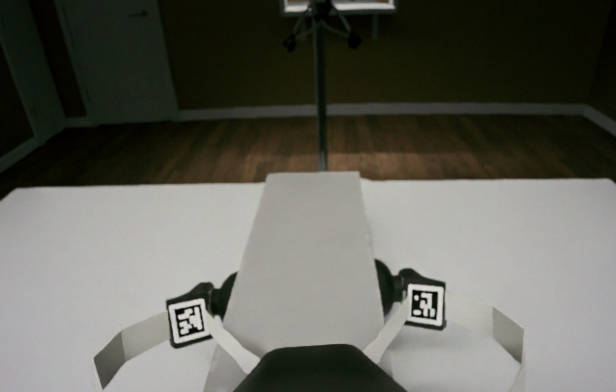

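Scene clock: 55.23 s.
r1.base_odometry: x=+0.000 y=+0.000 heading=+0.000 (m, m, rad; r1's odometry frame)
r1.turned_by_wheels: +0.000 (rad since the last result)
r1.turned_by_imu: -0.002 (rad since the last result)
r1.base_tilt: forward=-0.1 right=-0.6 (deg)
r1.lidar_m: 1.24 1.70 1.96 3.33 1.00 1.12 1.08 1.09 0.74 0.62 0.61 0.72
r1.base_status: not commanded
r1.joint_positions: lift_m=+0.158 arm_m=+0.001 wrist_yaw_rad=+3.157 wrist_pitch_rad=+0.006 wrist_roll_rad=-0.020 gripper_m=+0.057
r1.joint_status: not commanded
r1.motor_effort: lift_m=+18(18) arm_m=+0(0) wrist_yaw_rad=+0(0) wrist_pitch_rad=-8(7) wrist_roll_rad=-1(1) gripper_m=-3(1) wheel_0=+0(0) wheel_1=+0(0) wheel_2=+0(0) (%)
r1.hand_pose: x=-0.1182 y=+0.0829 z=+0.3347 quat_wxyz=(-0.008, -0.003, -0.010, +1.000) (m; r1's base frame)
r1.wrist_depth_mm: - 137 205 1308 1336 1430 1464 / - 107 137 1308 1336 1397 1138 / - 111 137 1281 1336 1397 1397 / - 127 154 1255 1336 1430 1464 / 195 1138 1229 1281 1336 1397 1430 / 213 1160 1160 1205 211 1078 1098 / 213 976 854 904 854 778 809
r2.base_odometry: x=+0.502 y=+0.139 heading=+0.544 (m, m, rad; r2's odometry frame)
r2.turned_by_wheels: +0.000 (rad since the last result)
r2.turned_by_imu: +0.001 (rad since the last result)
r2.base_tilt: forward=+0.6 right=+0.1 (deg)
r2.lidar_m: 0.96 1.03 1.69 2.17 2.27 1.62 1.55 1.77 2.42 2.57 1.65 1.00
r2.base_status: not commanded
r2.joint_positions: lift_m=+0.900 arm_m=+0.011 wrist_yaw_rad=+0.000 wrist_pitch_rad=+0.502 wrist_roll_rad=-0.009 gripper_m=+0.130
r2.joint_status: not commanded
r2.motor_effort: lift_m=+23(23) arm_m=-6(5) wrist_yaw_rad=+1(2) wrist_pitch_rad=-7(7) wrist_roll_rad=+0(1) gripper_m=+4(2) wheel_0=-3(2) wheel_1=-1(0) wheel_2=+0(0) (%)
r2.hand_pose: x=+0.4347 y=-0.0874 z=+0.9391 quat_wxyz=(+0.969, -0.005, +0.249, +0.001) (m; r2's base frame)
r2.wrist_depth_mm: 778 - - - - 866 891 / 831 - - 1182 976 931 960 / 878 866 878 878 1008 1008 1042 / 931 960 991 1025 1042 1098 1118 / 1025 1042 1060 1118 1138 1182 1205 / 1078 1118 1182 1205 1205 1308 1281 / 1182 1182 1255 153 1229 1138 1118
r3.base_odometry: x=-1.759 y=-0.154 heading=-1.701 (m, m, rad; r3's odometry frame)
r3.turned_by_wheels: +0.000 (rad since the last result)
r3.turned_by_imu: +0.000 (rad since the last result)
r3.base_tilt: forward=-0.3 right=+0.8 (deg)
r3.lidar_m: 0.49 1.16 1.75 2.44 0.83 0.59 0.57 0.59 0.80 2.30 1.82 1.15
r3.base_status: done
r3.joint_positions: lift_m=+0.900 arm_m=+0.021 wrist_yaw_rad=+0.000 wrist_pitch_rad=+0.506 wrist_roll_rad=-0.011 gripper_m=+0.001
r3.joint_status: all done
r3.motor_effort: lift_m=+26(26) arm_m=-4(6) wrist_yaw_rad=+0(8) wrist_pitch_rad=-16(15) wrist_roll_rad=-1(1) gripper_m=-39(39) wheel_0=-2(7) wheel_1=-2(11) wheel_2=-2(10) (%)
r3.hand_pose: x=+0.4440 y=-0.0874 z=+0.9379 quat_wxyz=(+0.968, -0.005, +0.250, +0.001) (m; r3's base frame)
r3.wrist_depth_mm: 904 - - - - 960 960 / 976 976 931 991 960 1025 1025 / 1042 1060 1078 1098 1118 1138 1160 / 1138 1160 1160 285 1229 1255 1281 / 1229 1281 1255 224 1308 1366 1366 / 1397 1397 186 183 183 179 1366 / 1281 1205 167 111 1182 1182 1182
pictures: none
No camera images: the call's "cameras" was empty. Leave "cameras" out to get every camera's image.

Scene clock: 59.67 s.
r1.base_odometry: x=+0.000 y=+0.000 heading=+0.000 (m, m, rad; r1's odometry frame)
r1.turned_by_wheels: +0.000 (rad since the last result)
r1.turned_by_imu: -0.002 (rad since the last result)
r1.base_tilt: forward=-0.1 right=-0.5 (deg)
r1.lidar_m: 1.23 1.68 1.97 3.34 0.98 1.13 1.09 1.08 0.76 0.62 0.60 0.70
r1.base_status: not commanded
r1.joint_positions: lift_m=+0.158 arm_m=+0.001 wrist_yaw_rad=+3.157 wrist_pitch_rad=+0.006 wrist_roll_rad=-0.020 gripper_m=+0.057
r1.joint_status: not commanded
r1.motor_effort: lift_m=+18(18) arm_m=+0(0) wrist_yaw_rad=+0(0) wrist_pitch_rad=-8(7) wrist_roll_rad=-1(1) gripper_m=-2(0) wheel_0=+0(0) wheel_1=+0(0) wheel_2=+0(0) (%)
r1.hand_pose: x=-0.1182 y=+0.0829 z=+0.3347 quat_wxyz=(-0.008, -0.003, -0.010, +1.000) (m; r1's base frame)
r1.wrist_depth_mm: - 138 205 1255 1366 1366 1499 / - 107 137 1281 1336 1397 1160 / - 111 137 1281 1366 1397 1430 / - 128 154 1308 1336 1430 1499 / 195 1160 1229 1281 1336 1430 1430 / 213 1138 1160 1229 211 1098 1138 / 213 976 866 904 854 778 831
r2.base_odometry: x=+0.502 y=+0.139 heading=+0.544 (m, m, rad; r2's odometry frame)
r2.turned_by_wheels: +0.000 (rad since the last result)
r2.turned_by_imu: +0.002 (rad since the last result)
r2.base_tilt: forward=+0.6 right=+0.1 (deg)
r2.lidar_m: 0.96 1.03 1.70 2.17 2.26 1.63 1.54 1.75 2.42 2.58 1.66 0.99
r2.base_status: not commanded
r2.joint_positions: lift_m=+0.900 arm_m=+0.011 wrist_yaw_rad=+0.000 wrist_pitch_rad=+0.502 wrist_roll_rad=-0.009 gripper_m=+0.130
r2.joint_status: not commanded
r2.motor_effort: lift_m=+23(23) arm_m=-5(5) wrist_yaw_rad=+1(2) wrist_pitch_rad=-5(7) wrist_roll_rad=-1(0) gripper_m=-2(0) wheel_0=-3(3) wheel_1=+0(0) wheel_2=+0(0) (%)
r2.hand_pose: x=+0.4347 y=-0.0874 z=+0.9391 quat_wxyz=(+0.969, -0.005, +0.249, +0.001) (m; r2's base frame)
r2.wrist_depth_mm: 768 - - - - 878 878 / 831 - - 1138 991 917 946 / 891 854 842 866 991 1025 1042 / 946 946 991 1042 1060 1098 1118 / 1008 1060 1060 1098 1118 1205 1229 / 1098 1160 1160 1205 1182 1255 1308 / 1205 1160 1255 153 1229 1160 1160
r3.base_odometry: x=-1.759 y=-0.154 heading=+1.443 (m, m, rad; r3's odometry frame)
r3.turned_by_wheels: -3.140 (rad since the last result)
r3.turned_by_imu: -3.152 (rad since the last result)
r3.base_tilt: forward=-0.4 right=+0.7 (deg)
r3.lidar_m: 0.50 0.58 0.80 2.31 1.83 1.19 1.12 1.15 1.76 2.43 0.81 0.59
r3.base_status: done
r3.joint_positions: lift_m=+0.900 arm_m=+0.021 wrist_yaw_rad=+0.000 wrist_pitch_rad=+0.506 wrist_roll_rad=-0.011 gripper_m=+0.001
r3.joint_status: not commanded
r3.motor_effort: lift_m=+26(26) arm_m=-4(4) wrist_yaw_rad=+1(0) wrist_pitch_rad=-15(15) wrist_roll_rad=-1(0) gripper_m=-39(40) wheel_0=+2(7) wheel_1=+2(9) wheel_2=+2(10) (%)
r3.hand_pose: x=+0.4440 y=-0.0875 z=+0.9380 quat_wxyz=(+0.968, -0.005, +0.250, +0.001) (m; r3's base frame)
r3.wrist_depth_mm: 1138 1160 1182 1205 1229 1229 1255 / 1229 1255 1281 1255 1281 1308 1336 / 976 931 878 866 842 820 768 / 691 676 668 285 634 627 615 / 544 539 517 224 496 500 492 / 442 445 185 184 183 439 1255 / 1281 1182 167 111 1182 1182 1205
pictures: r3_head_camera, r3_wrist_camera
Images, in order (width x height): r3_head_camera 420x560, r3_wrist_camera 616x392.

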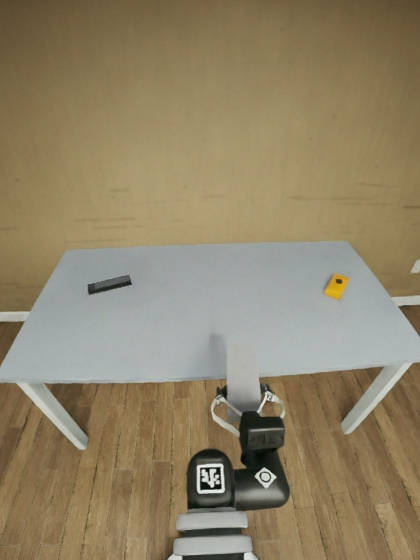

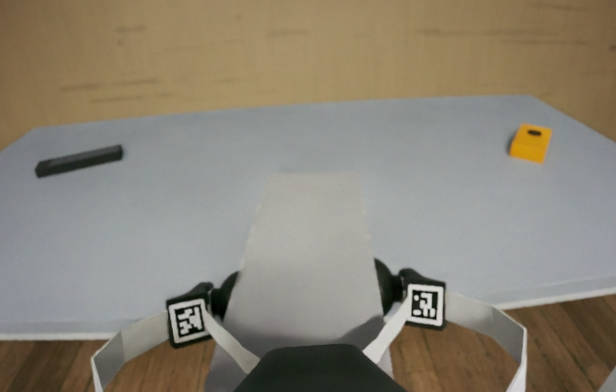

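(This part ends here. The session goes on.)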